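# Open the tagged valve by its stated number of turns

## Task

Every valve begins closed, and one of them has a tag attached by a chain. Turn that tagged valve open by the count of full turns written on the tag, and leave all the other valves closed. The result only counts if it holds on its own once the robot lets go, and nothing the robot is touching at the end may sag or drop when released.

## Robot and tools

Robot: a single six-joint arm (waist, shoulder, elbow, wrist pitch, wrist yaw, wrist roll) ending in a two-finger parallel gripper. The fingers extend along the gripper's +z axis and close toward each other along its y axis. The reported hand point (end_effector_position) lies midway between the finger pads, roughly 1 cm short of the tips.

Frames: the scene frame has its origin on the table surface directly beneath the arm base, +z up, +x forward, and +y to the left when facing along +x. The base may sit slightly tilted. Result lines give the hand position in metres and its orientation as a quaternion in w,x,y,z order, both in the scene frame; the printed position can be somewhat wrong, more so far from the base. Motion commands, however, are written in the gripper's own axes.

The row: every motion argument is one list of exactly 7 numbers, each between -1 and 1, in the order dx, dy, dz, rx, ry, rz, opening. The first six are an offset, not a pose: they say how far to shift and rotate the gripper relative to its pose in the most recent result that reported it (or, before any such result in the scene and for later calls in the same reply, relative to where it is when the action begins). A value of 1.0 equals 0.6 m for dx, dy, dz and 180 degrees for rotation; rx, ry, rz form a single rotation vector. The seventh number is absolute: +1 fully open (0.094 m gap), -1 closed.

Tools:
- execute_actions(actions, pictures): actions is a list holding zero or one item. An empty list just reports the state. An item with rows (1 to 15 rows of 7 numbers) and optional steps (up to 15, default 15) plays one row per control step of 1/30 s, reusing the last row if rows run out. Each row is measured from the same reference pose, not chained from the previous row. An item with only steps (up to 300) is a pause counted from the last result. pictures toggles camera images (on by default).
- move(target, speed): drives the gripper in a straight line toward one 7-number row, read as the offset described above. speed is in m/s, 0.002 to 0.5, default 0.25; rotation is capped at twice that in rad/s. The path lasts 0.5 to 10 s and is cut off at 10 s. The opening is sent when the move starts. It does not steer around obstacles, and the real hand may lag, drift, or exceed the speed, particularly with the arm nearly straight.
- wait(seconds): 0 to 10 s of letting the scene run with no new command.
- zoom_image(camera, region): enlarges part of the latest image from cam_high (504x504), cam_low (504x504) or cam_wrist (616x616); region is [x0, y0, x1, y1] in pixels from the top-left, no larger than 504 by 504.
- read_manual(section): returns only licence text; it does nothing to the robot.


Reading results: the state line has the hand pose and grip_measured (the measured finger opening on the same -1..+1 scale). Joint positions and Joint velocities list the six arm joints in rad and rad/s, then the pad gap in m. Joint limits in rad: waist -2.880..2.880, shoulder 0..3.142, elbow 0..3.019, wrist pitch -1.693..1.571, wrist yaw -1.571..1.571, wrist roll -2.094..2.094. A "pose unreachable" line or HELD marks steps where a clearance check altered or blocked the command (the mount under the base counts as arm). A "Hand target" line shows where the controller is currently heading. A move adds a "move:" line: done means it settled near the target; off_target, moving, held or fault mean otherwise, and the distance to target is given. limits=paced means the command was clipped; limits=held means some steps were blocked, after which the arm may suddenly go faster than asked. FAULT and MOTOR HOT lines report stops and overheating.

Control behaviour: each step the commanded pose is clamped to within 70 mm and 16 degrees of the measured pose, and position is favoured over orientation when both cannot be met. After an action the arm only continues to the last clamped pose, so long moves need follow-up commands. Arms tend to finish about a centimetre or more low; all-zero offsets pull back to the reference pose rather than pausing, and repeated zeros can let it sag. The simulation keeps running while the operator thinks between calls.

Gripping: to hold something, command an opening below grip_measured (about 0.03 lower for a firm grip, less for a lighter one). Readings may be off by roughly 1 mm throughout a scene. Pads push about 50 to 62 N each, less on very thin parts, with a brief spike at first contact.

Cautions: faster moves and targets set deeper past a contact mean harder impacts and pressing; a blocked arm keeps pushing until given a new command. Avoid slamming, dropping, slipping, or knocking anything off the table, which ruins the task. Holding loads heats motors; at 100 °C the arm loses power and falls. Loose objects may occasionally get a small push from outside. Before finishing, release the valve so the result stands on its own and nothing touched is left to sink.

Each tool is called after "Request:" in YAML: its name, and indented under it one key for each argument.

## Session

Request:
execute_actions:
  actions: []

Scene clock: 0.00 s of 5350.00 s.
end_effector_position=(+0.5387, +0.5236, +0.1225) grip_measured=+1.000 end_effector_quat_wxyz=(+0.215, +0.310, +0.607, +0.699)
Joint positions: [ 0.572  3.001  1.503  1.066 -0.123  1.095  0.094]
Joint velocities: [-0.005 -0.005  0.007  0.007 -0.037 -0.007  0.   ]
Motor temperatures (°C, as the motors report them): [25 27 24 25 25 25]
Hand target: +0.548, +0.523, +0.139; +0.225, +0.307, +0.596, +0.707

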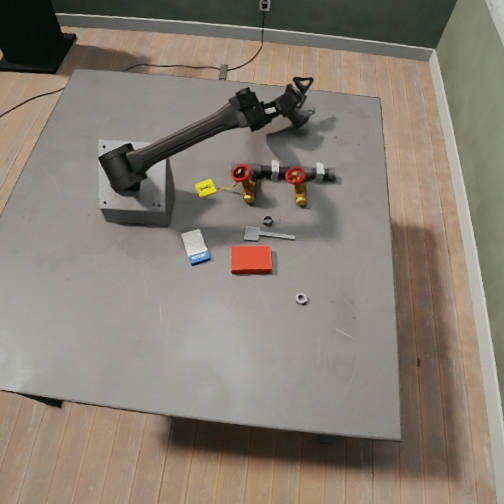

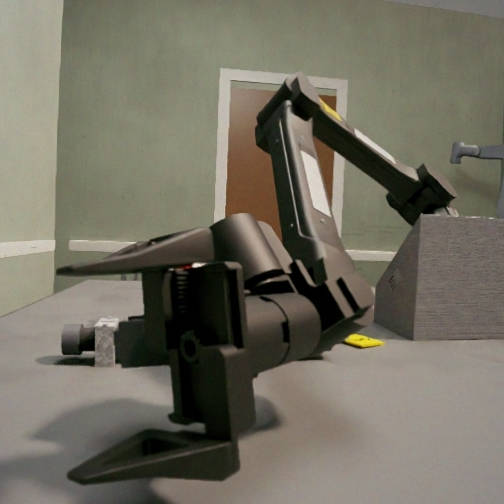

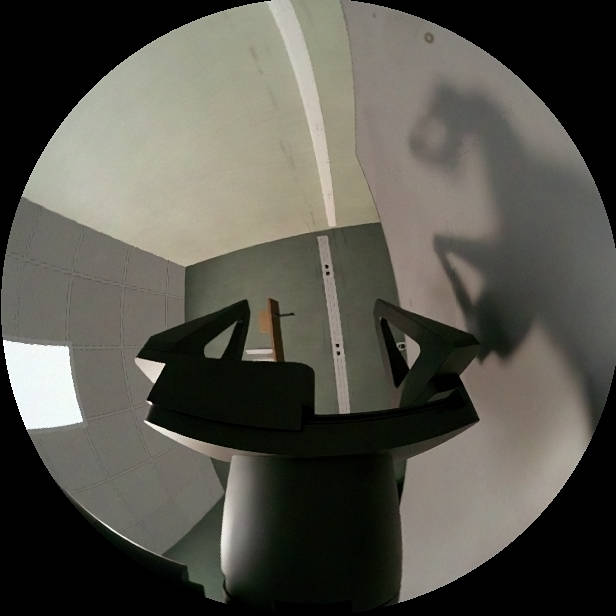

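Request:
move:
  target: [-0.235,0.31,-0.68,0.52,0,0,1]
  speed: 0.15

Scene clock: 11.60 s of 5350.00 s.
end_effector_position=(+0.3607, +0.1063, +0.2316) grip_measured=+1.000 end_effector_quat_wxyz=(-0.089, +0.333, +0.938, +0.022)
Joint positions: [ 0.578  1.913  1.121 -1.267  0.472  1.418  0.094]
Joint velocities: [-0.005 -0.024 -0.007 -0.007 -0.007  0.066  0.   ]
Motor temperatures (°C, as the motors report them): [25 28 25 25 25 25]
Hand target: +0.380, +0.101, +0.250; -0.079, +0.356, +0.930, +0.039
Off the commanded pose: 0.023 m, 5 deg.
After step 90, 2.77 s passed at rest.
move: off_target

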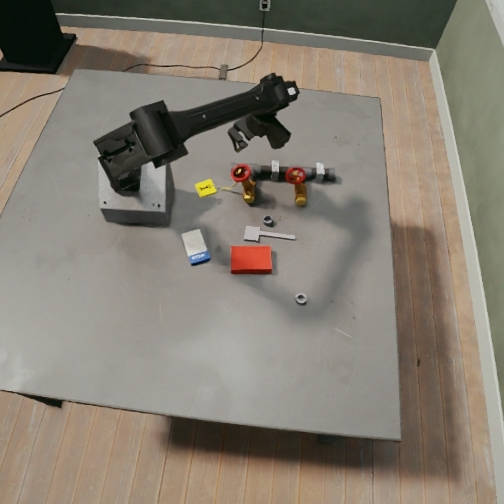

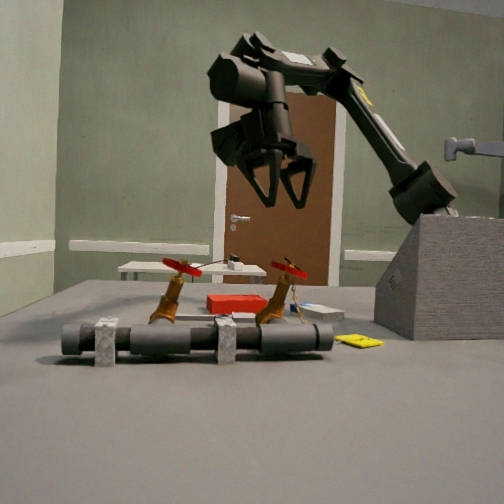

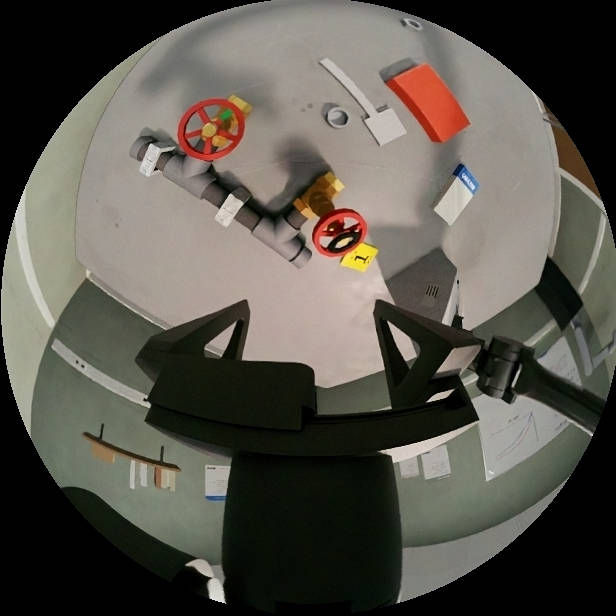

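Request:
zoom_image:
  camera: "cam_high"
  region: [170,140,340,230]

Request:
zoom_image:
  camera: "cam_wrist"
  region: [250,150,420,300]

Region (170, 140, 340, 230) of cam_high's 504x504 image, scaled by 2.965, with more detail than that image has; it fills the top 267 rows of this view, and the rest is white.

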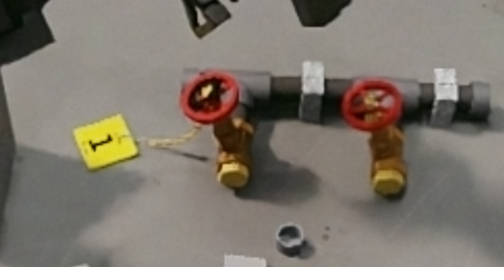

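Region (250, 150, 420, 300) of cam_wrist's 616x616 image, scaled by 2.965, with more detail than that image has; it fills the top 445 rows of this view, and the rest is white.

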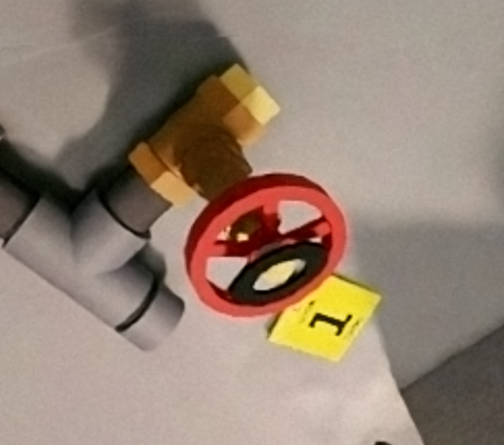

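Request:
move:
  target: [-0.005,-0.08,0.128,-0.076,-0.14,0,1]
  speed: 0.15

Scene clock: 24.73 s of 5350.00 s.
end_effector_position=(+0.3116, +0.0711, +0.1470) grip_measured=+1.000 end_effector_quat_wxyz=(+0.141, +0.341, +0.928, +0.040)
Joint positions: [ 0.585  1.757  0.604 -0.547  0.834  1.209  0.094]
Joint velocities: [-0.015 -0.005 -0.012  0.002 -0.007 -0.022  0.   ]
Motor temperatures (°C, as the motors report them): [25 28 27 25 25 25]
Hand target: +0.319, +0.075, +0.158; +0.156, +0.340, +0.926, +0.054
Off the commanded pose: 0.014 m, 3 deg.
After step 90, 8.00 s passed at rest.
move: off_target

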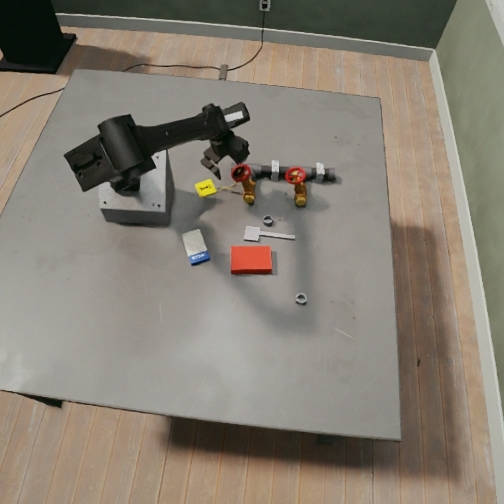

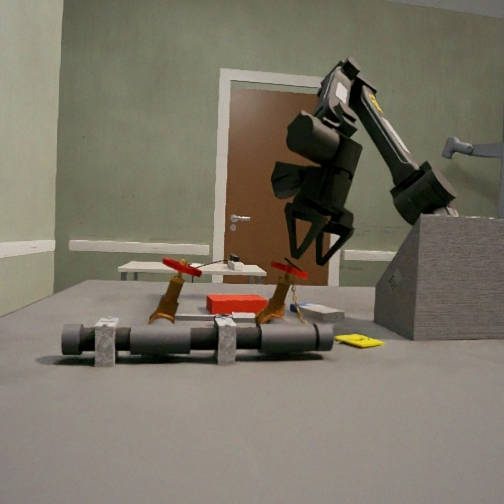

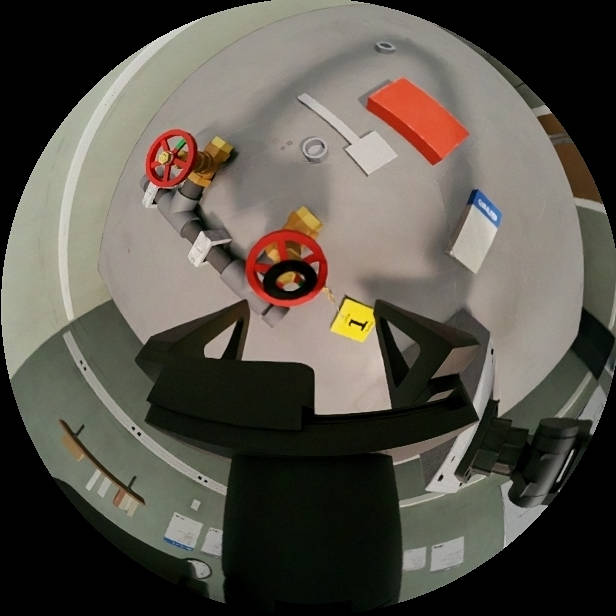

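Request:
move:
  target: [-0.015,0.03,0.035,0,0,0,1]
  speed: 0.06

Scene clock: 28.70 s of 5350.00 s.
end_effector_position=(+0.3145, +0.0728, +0.1264) grip_measured=+1.000 end_effector_quat_wxyz=(+0.132, +0.333, +0.933, +0.029)
Joint positions: [ 0.542  1.813  0.605 -0.483  0.839  1.152  0.094]
Joint velocities: [ 0.005 -0.005  0.022  0.007  0.081  0.007  0.   ]
Motor temperatures (°C, as the motors report them): [25 27 27 25 25 25]
Hand target: +0.335, +0.078, +0.132; +0.141, +0.342, +0.928, +0.039
Off the commanded pose: 0.022 m, 2 deg.
After step 90, 0.17 s passed at rest.
move: off_target

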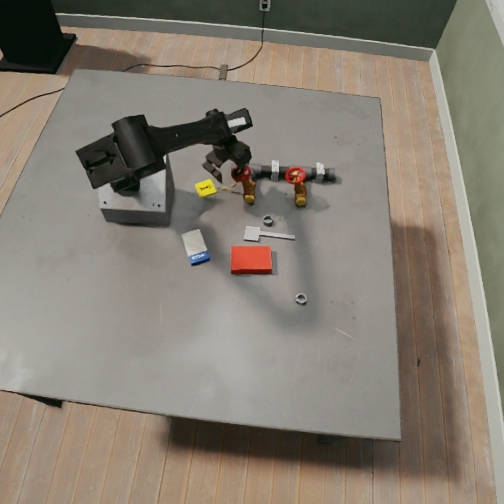

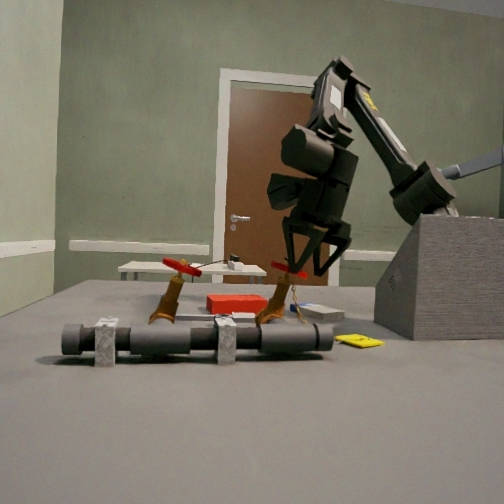

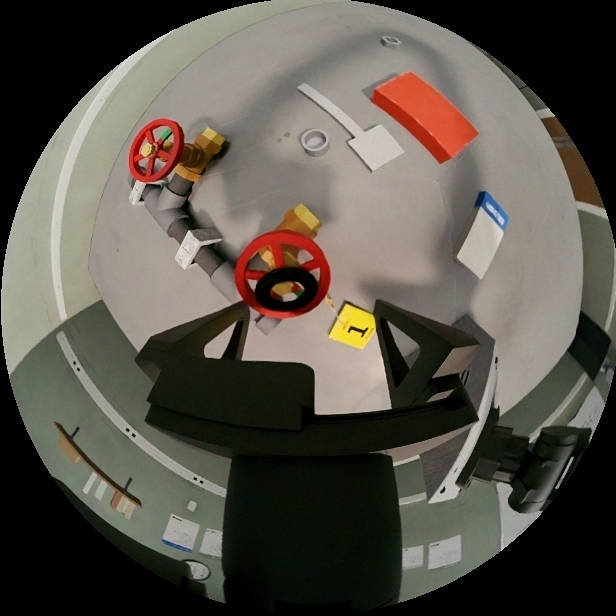

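Request:
move:
  target: [-0.042,0.058,-0.015,0,0,0,1]
  speed: 0.06

Scene clock: 32.97 s of 5350.00 s.
end_effector_position=(+0.3407, +0.0791, +0.1406) grip_measured=+1.000 end_effector_quat_wxyz=(+0.131, +0.329, +0.935, +0.027)
Joint positions: [ 0.542  1.833  0.692 -0.556  0.839  1.149  0.094]
Joint velocities: [-0.015  0.005  0.002 -0.002  0.051 -0.037  0.   ]
Motor temperatures (°C, as the motors report them): [25 27 27 25 25 25]
Hand target: +0.352, +0.084, +0.146; +0.132, +0.333, +0.933, +0.029
Off the commanded pose: 0.014 m, 0 deg.
After step 90, 0.23 s passed at rest.
move: off_target

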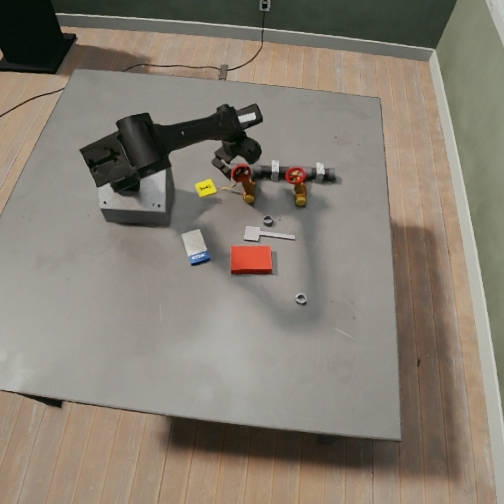

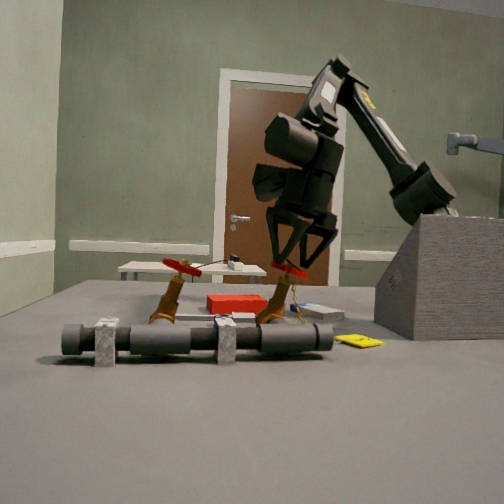

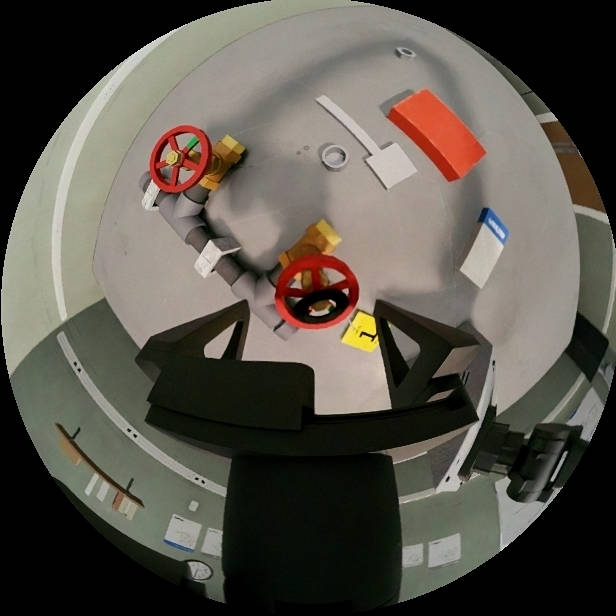

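Aligned. Descend along the axis.

Request:
move:
  target: [-0.008,0.005,0.06,0,0,0,1]
  speed: 0.04

Scene clock: 36.60 s of 5350.00 s.
end_effector_position=(+0.3542, +0.0765, +0.1117) grip_measured=+1.000 end_effector_quat_wxyz=(+0.130, +0.334, +0.933, +0.028)
Joint positions: [ 0.465  1.885  0.684 -0.41   0.844  1.043  0.094]
Joint velocities: [-0.015 -0.005 -0.002  0.007  0.037 -0.022  0.   ]
Motor temperatures (°C, as the motors report them): [25 27 27 25 25 25]
Hand target: +0.355, +0.077, +0.107; +0.130, +0.330, +0.935, +0.026
Off the commanded pose: 0.005 m, 1 deg.
move: done

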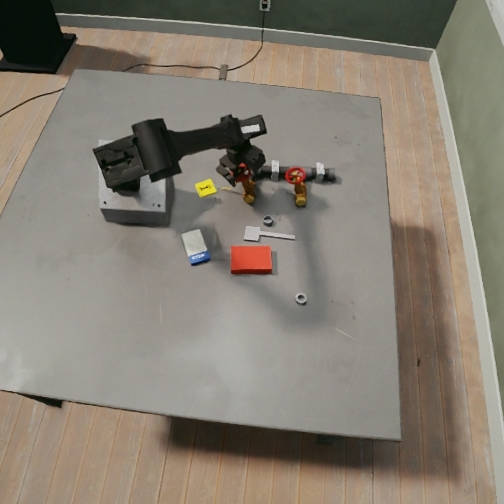

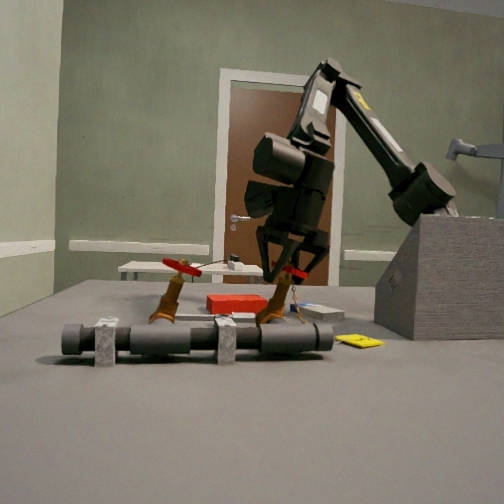

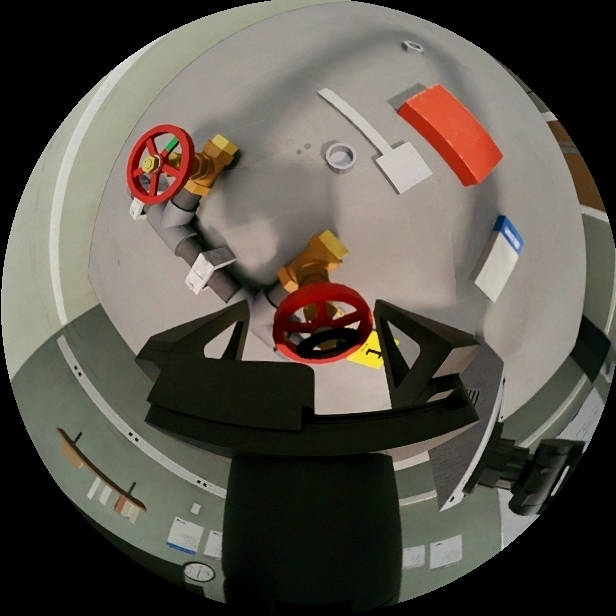

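Request:
move:
  target: [0,-0.008,0.025,0,0,0.25,1]
  speed: 0.05

Request:
move:
  target: [0,0,0,0,0,0,0.15]

Scene clock: 48.03 s of 5350.00 s.
end_effector_position=(+0.3550, +0.0720, +0.1025) grip_measured=+1.000 end_effector_quat_wxyz=(+0.112, +0.654, +0.744, +0.076)
Joint positions: [ 0.438  1.888  0.666 -0.351  0.844  1.753  0.094]
Joint velocities: [-0.015 -0.005 -0.017 -0.017 -0.051 -0.007  0.   ]
Motor temperatures (°C, as the motors report them): [25 27 26 25 25 25]
Hand target: +0.355, +0.072, +0.097; +0.110, +0.665, +0.735, +0.075
Off the commanded pose: 0.006 m, 2 deg.
After step 90, 0.27 s passed at rest.
move: done

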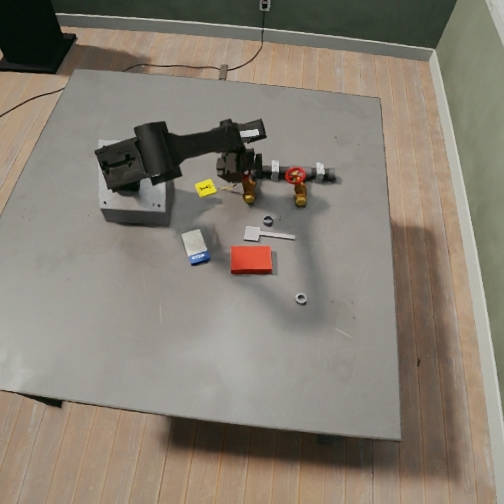

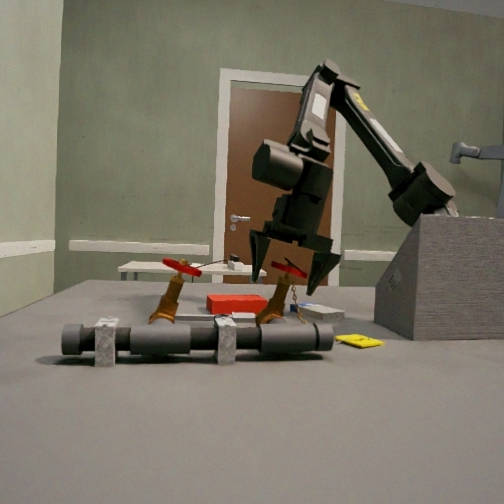

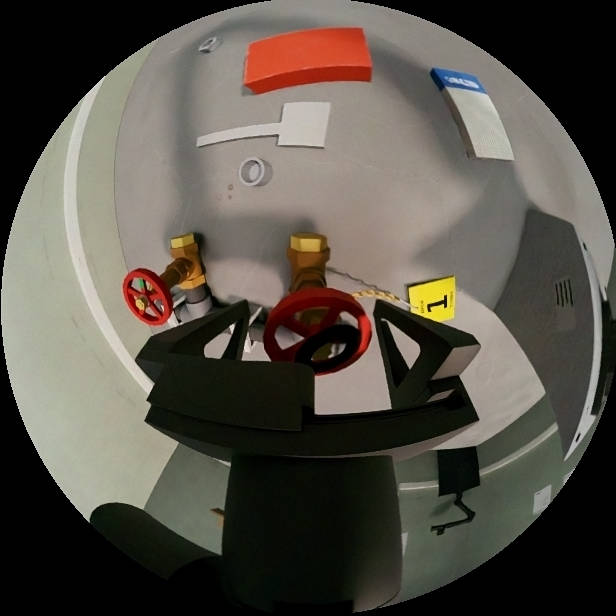

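Scene clock: 48.53 s of 5350.00 s.
end_effector_position=(+0.3514, +0.0714, +0.1006) grip_measured=+0.171 end_effector_quat_wxyz=(+0.110, +0.653, +0.746, +0.074)
Joint positions: [ 0.437  1.888  0.659 -0.351  0.844  1.753  0.055]
Joint velocities: [ 0.005  0.005 -0.007 -0.012 -0.037 -0.037 -0.   ]
Motor temperatures (°C, as the motors report them): [25 27 26 25 25 25]
Hand target: +0.355, +0.072, +0.102; +0.112, +0.654, +0.744, +0.076
Off the commanded pose: 0.004 m, 0 deg.
move: done

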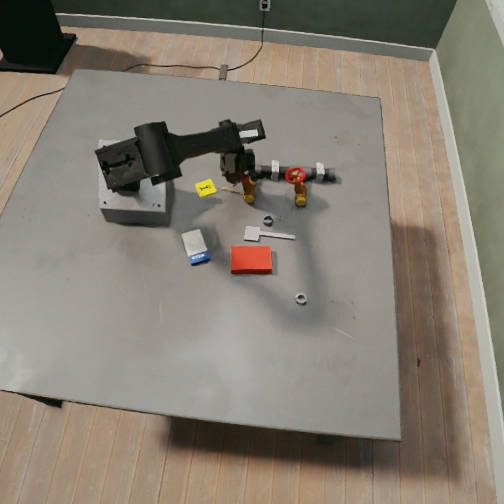

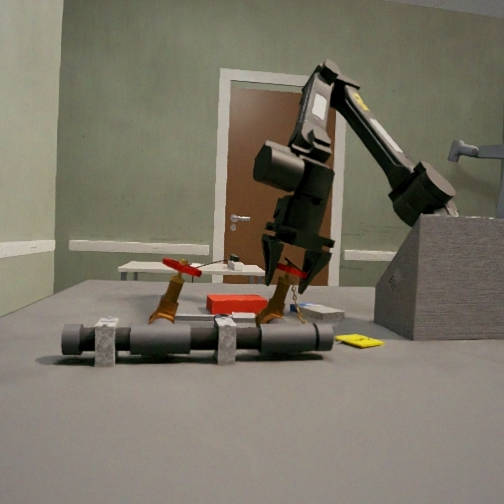

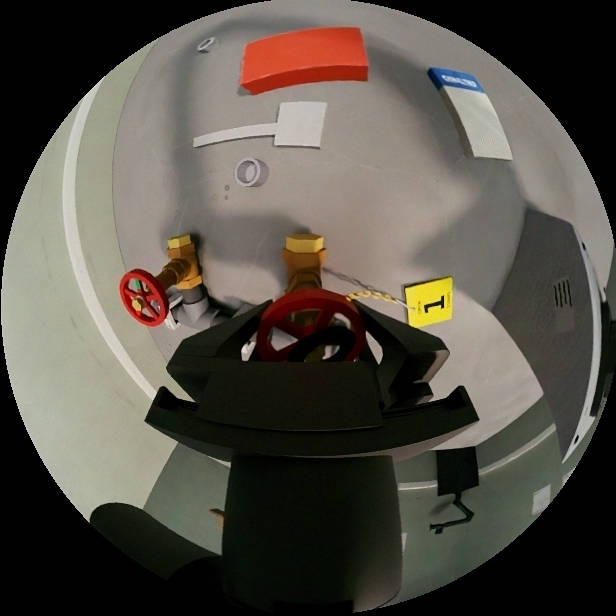

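Request:
move:
  target: [0,0,0,0,0,0,0.0]

Request:
move:
  target: [0,0,0,0,0,-0.43,0.0]
  speed: 0.3

Scene clock: 51.33 s of 5350.00 s.
end_effector_position=(+0.3514, +0.0714, +0.1006) grip_measured=+0.171 end_effector_quat_wxyz=(+0.110, +0.653, +0.746, +0.074)
Joint positions: [ 0.437  1.888  0.659 -0.351  0.844  1.753  0.055]
Joint velocities: [ 0.005 -0.024  0.012 -0.002 -0.007  0.037 -0.   ]
Motor temperatures (°C, as the motors report them): [25 27 26 25 25 25]
Hand target: +0.351, +0.071, +0.101; +0.110, +0.653, +0.746, +0.074
Off the commanded pose: 0.000 m, 0 deg.
move: done

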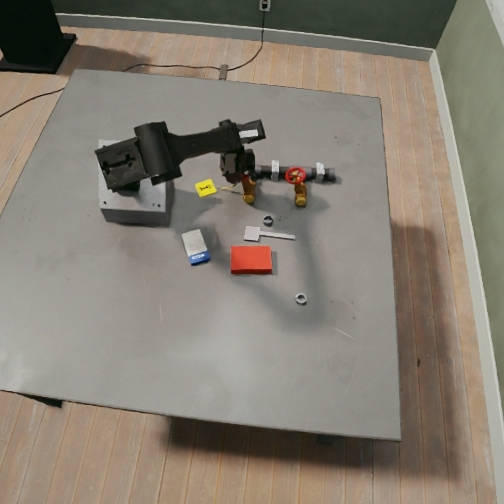

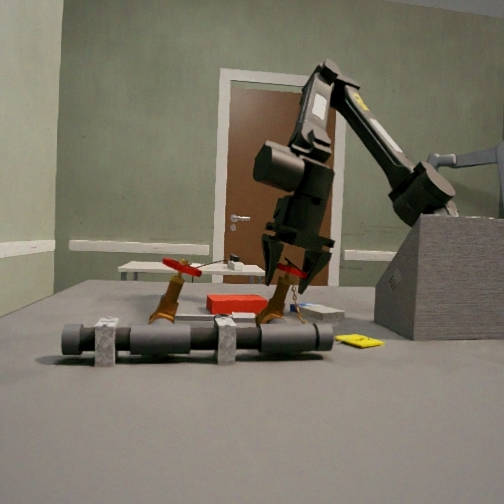

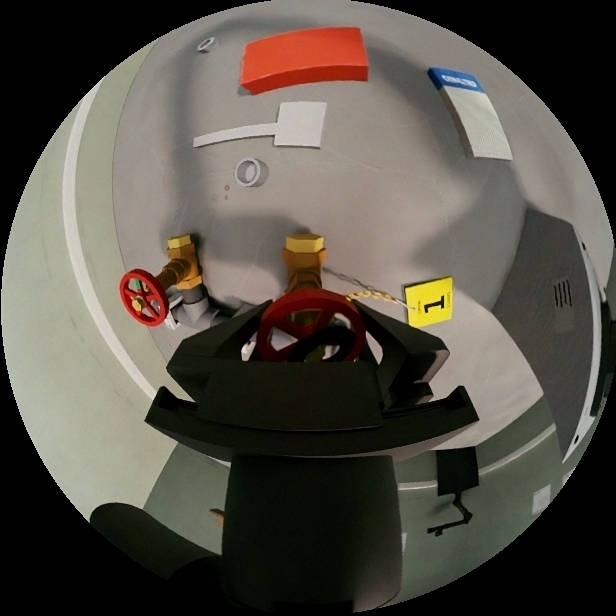

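Scene clock: 54.27 s of 5350.00 s.
end_effector_position=(+0.3514, +0.0705, +0.1003) grip_measured=+0.167 end_effector_quat_wxyz=(+0.134, +0.090, +0.987, -0.009)
Joint positions: [ 0.437  1.89   0.659 -0.351  0.851  0.498  0.055]
Joint velocities: [-0.005 -0.015 -0.012 -0.002 -0.022 -0.007  0.   ]
Motor temperatures (°C, as the motors report them): [25 27 26 25 25 25]
Hand target: +0.351, +0.071, +0.101; +0.131, +0.045, +0.990, -0.013
Off the commanded pose: 0.001 m, 5 deg.
move: off_target

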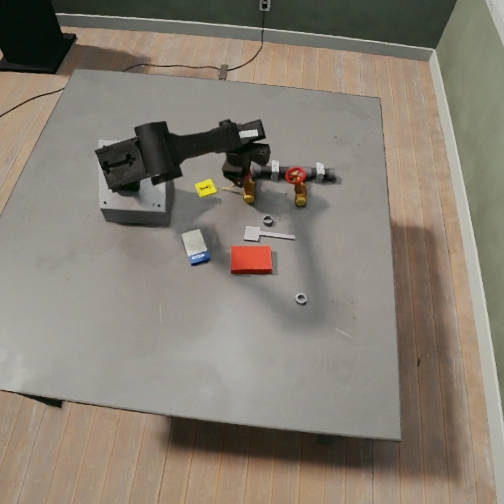

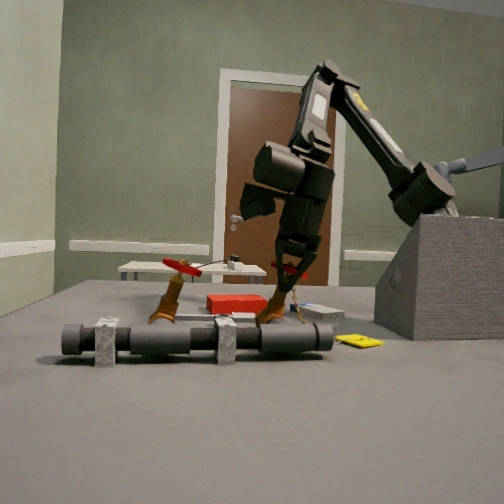

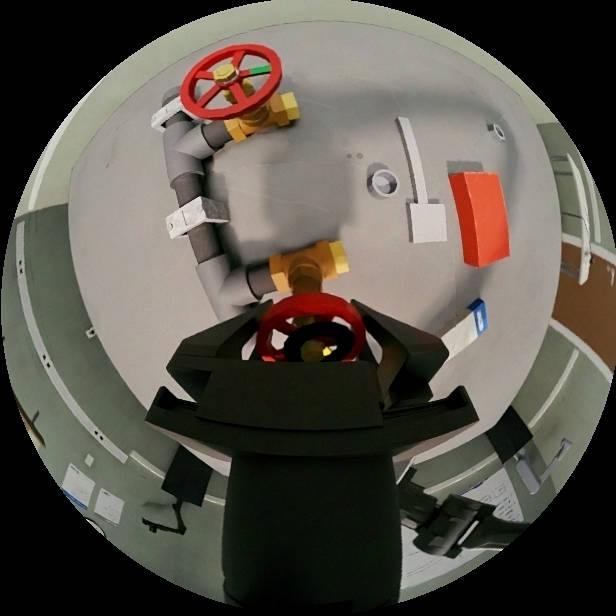

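Request:
move:
  target: [0,0,0,0,0,-0.41,0.0]
  speed: 0.3

Request:
move:
  target: [0,0,0,0,0,-0.41,0.0]
  speed: 0.3

Request:
move:
  target: [0,0,-0.004,0,0,0,0.7]

Request:
move:
  target: [0,0,-0.004,0,0,0.5,0.7]
  speed: 0.5

Request:
move:
  target: [0,0,-0.004,0,0,0.5,0.7]
  speed: 0.5

Scene clock: 61.07 s of 5350.00 s.
end_effector_position=(+0.3524, +0.0705, +0.0984) grip_measured=+0.150 end_effector_quat_wxyz=(+0.103, -0.478, +0.868, -0.088)
Joint positions: [ 0.436  1.901  0.662 -0.346  0.863 -0.691  0.054]
Joint velocities: [-0.005  0.005 -0.007 -0.002  0.022 -0.037  0.001]
Motor temperatures (°C, as the motors report them): [25 27 26 25 25 25]
Hand target: +0.352, +0.071, +0.100; +0.100, -0.519, +0.844, -0.088
Off the commanded pose: 0.002 m, 6 deg.
After step 90, 0.97 s passed at rest.
move: off_target

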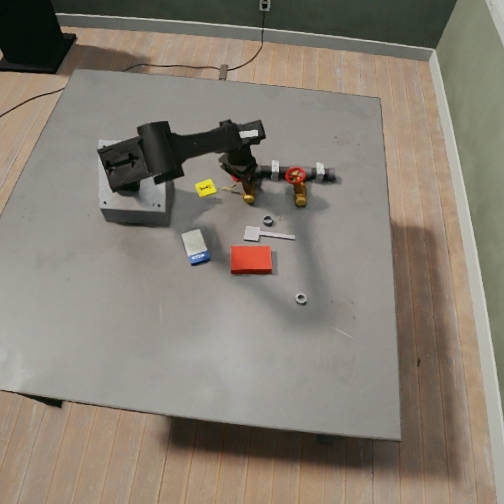

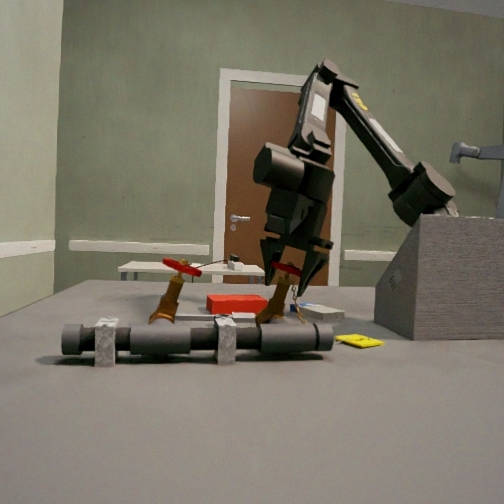

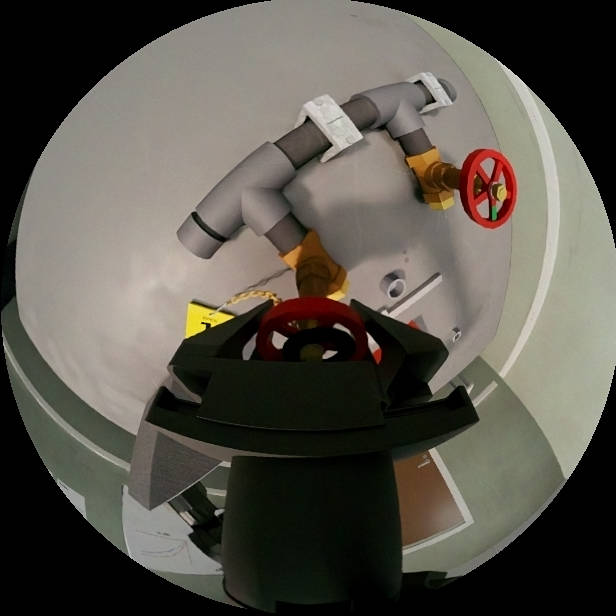

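Scene clock: 63.90 s of 5350.00 s.
end_effector_position=(+0.3522, +0.0700, +0.0959) grip_measured=+0.127 end_effector_quat_wxyz=(-0.033, +0.884, -0.449, +0.130)
Joint positions: [ 0.432  1.907  0.663 -0.343  0.867 -1.889  0.053]
Joint velocities: [-0.005  0.005 -0.002 -0.007  0.007 -0.007  0.   ]
Motor temperatures (°C, as the motors report them): [25 27 26 25 25 25]
Hand target: +0.352, +0.070, +0.098; -0.029, +0.902, -0.409, +0.132
Off the commanded pose: 0.003 m, 5 deg.
move: off_target

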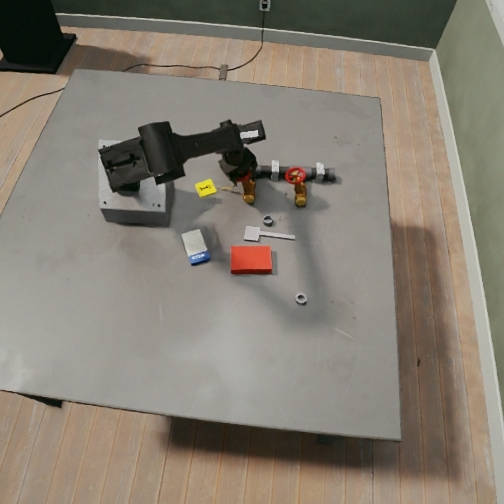

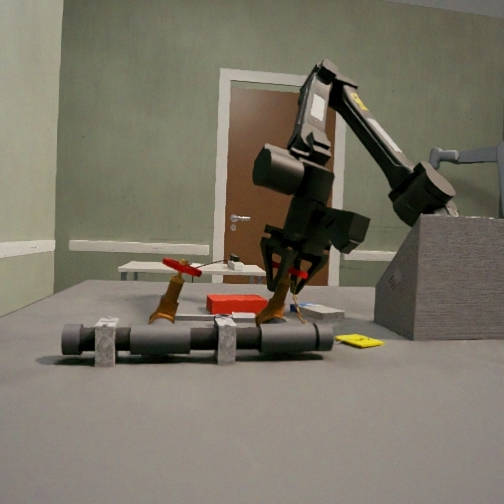

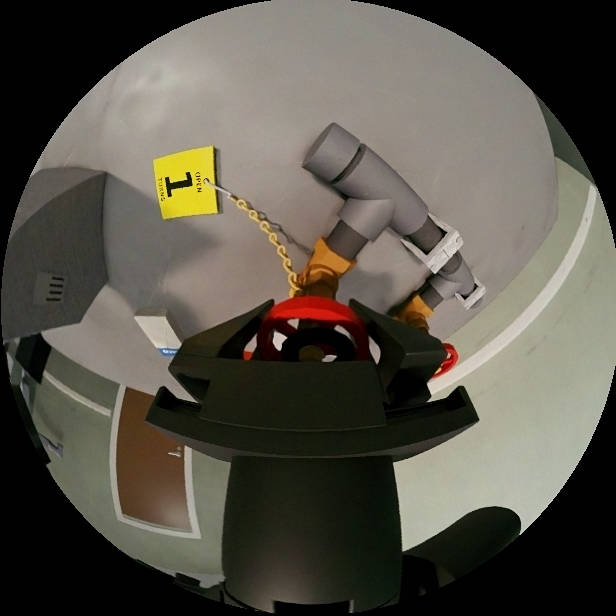

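Scene clock: 64.60 s of 5350.00 s.
end_effector_position=(+0.3518, +0.0700, +0.0957) grip_measured=+0.698 end_effector_quat_wxyz=(-0.033, +0.883, -0.449, +0.130)
Joint positions: [ 0.432  1.907  0.662 -0.342  0.867 -1.887  0.08 ]
Joint velocities: [-0.015 -0.015  0.002  0.002  0.022  0.037 -0.001]
Motor temperatures (°C, as the motors report them): [25 27 26 25 25 25]
Hand target: +0.352, +0.070, +0.098; -0.033, +0.884, -0.448, +0.131
Off the commanded pose: 0.002 m, 0 deg.
move: done

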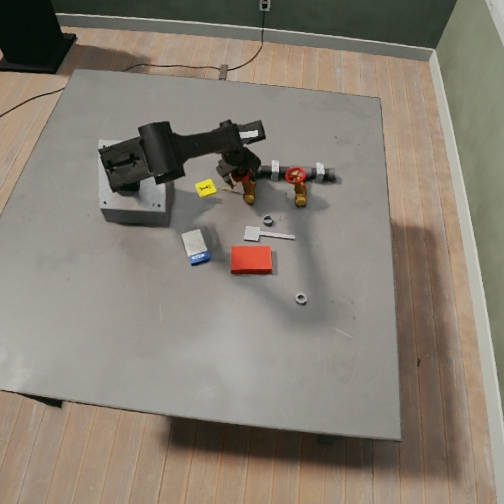

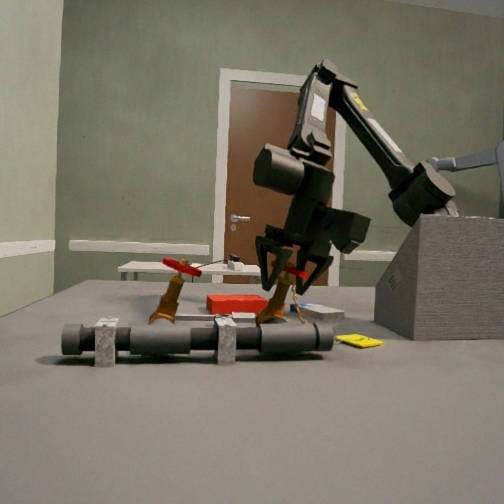

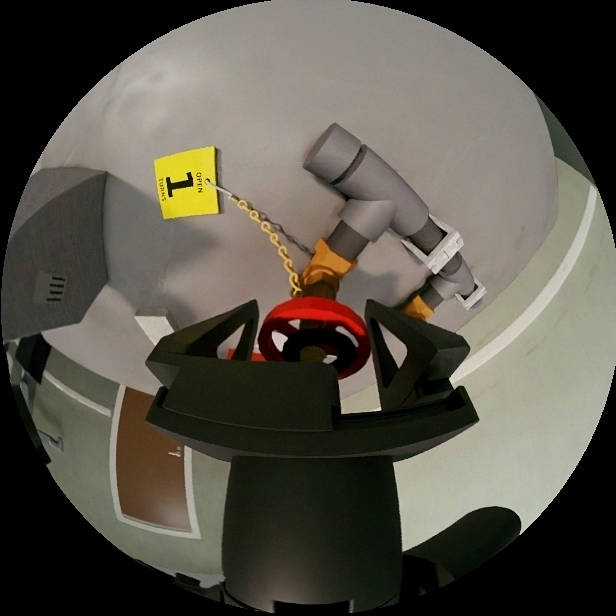

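Scene clock: 66.97 s of 5350.00 s.
end_effector_position=(+0.3465, +0.0695, +0.0934) grip_measured=+0.698 end_effector_quat_wxyz=(+0.111, -0.316, +0.940, -0.069)
Joint positions: [ 0.432  1.907  0.652 -0.342  0.865 -0.328  0.08 ]
Joint velocities: [-0.015 -0.005 -0.007 -0.002 -0.007  0.007  0.001]
Motor temperatures (°C, as the motors report them): [25 27 26 25 25 25]
Hand target: +0.351, +0.070, +0.098; +0.116, -0.307, +0.942, -0.069
Off the commanded pose: 0.007 m, 1 deg.
move: done

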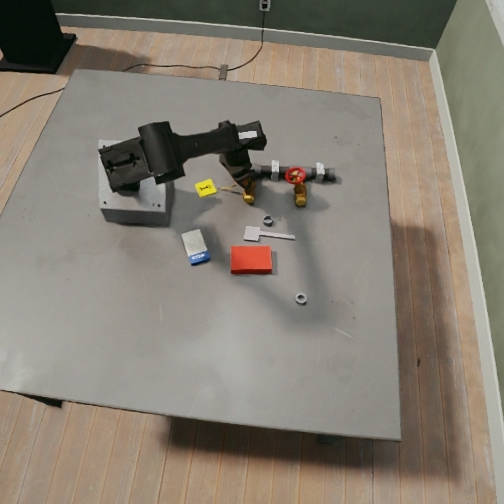

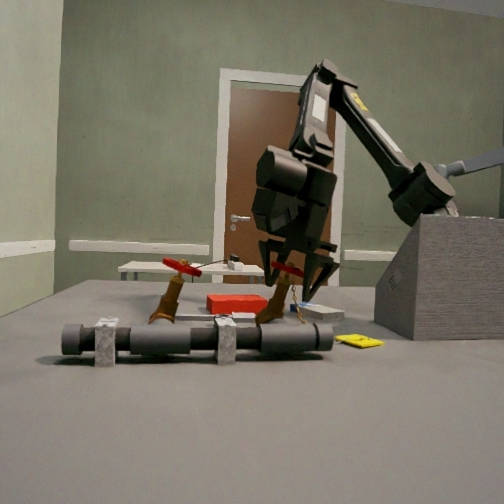

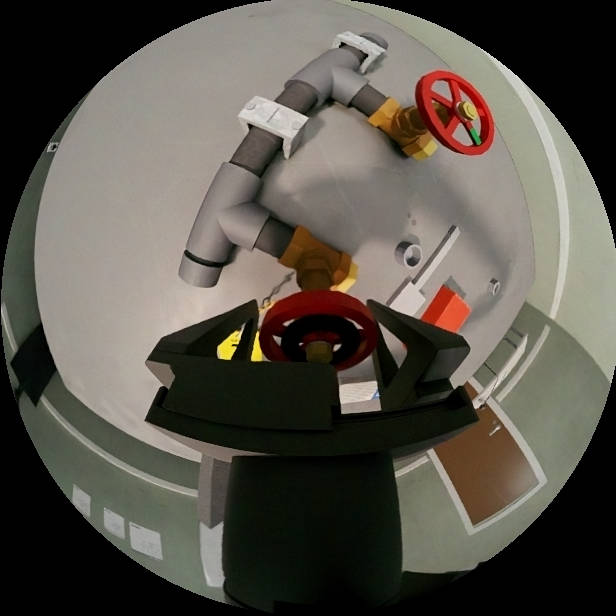

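Scene clock: 69.33 s of 5350.00 s.
end_effector_position=(+0.3410, +0.0691, +0.0912) grip_measured=+0.698 end_effector_quat_wxyz=(+0.124, +0.433, +0.892, +0.028)
Joint positions: [ 0.432  1.907  0.642 -0.342  0.862  1.232  0.08 ]
Joint velocities: [-0.005 -0.005 -0.002  0.002  0.022  0.022 -0.   ]
Motor temperatures (°C, as the motors report them): [25 27 26 25 25 25]
Hand target: +0.346, +0.070, +0.096; +0.127, +0.441, +0.888, +0.030
Off the commanded pose: 0.007 m, 1 deg.
move: done

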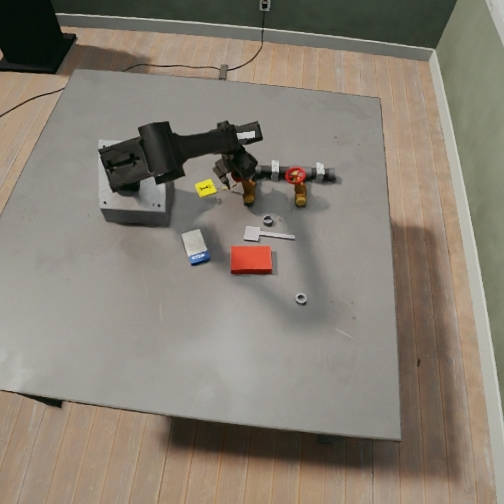

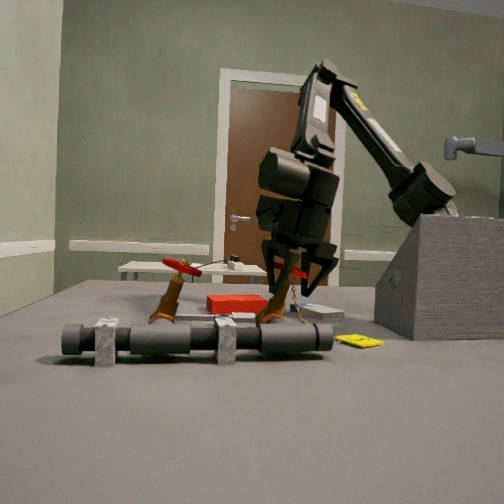

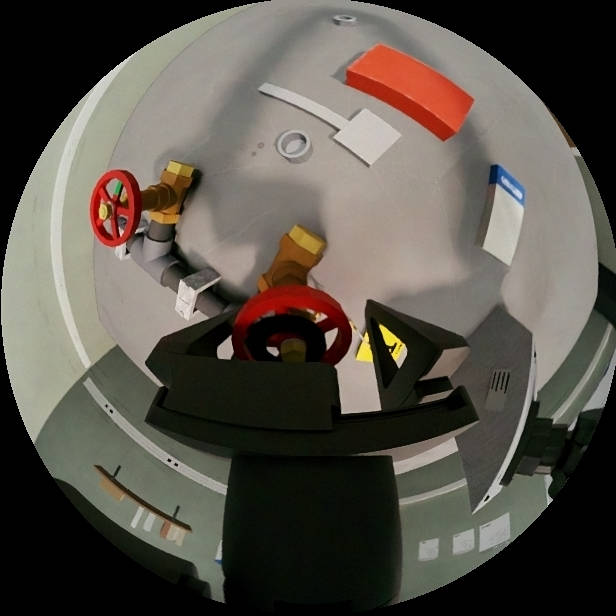

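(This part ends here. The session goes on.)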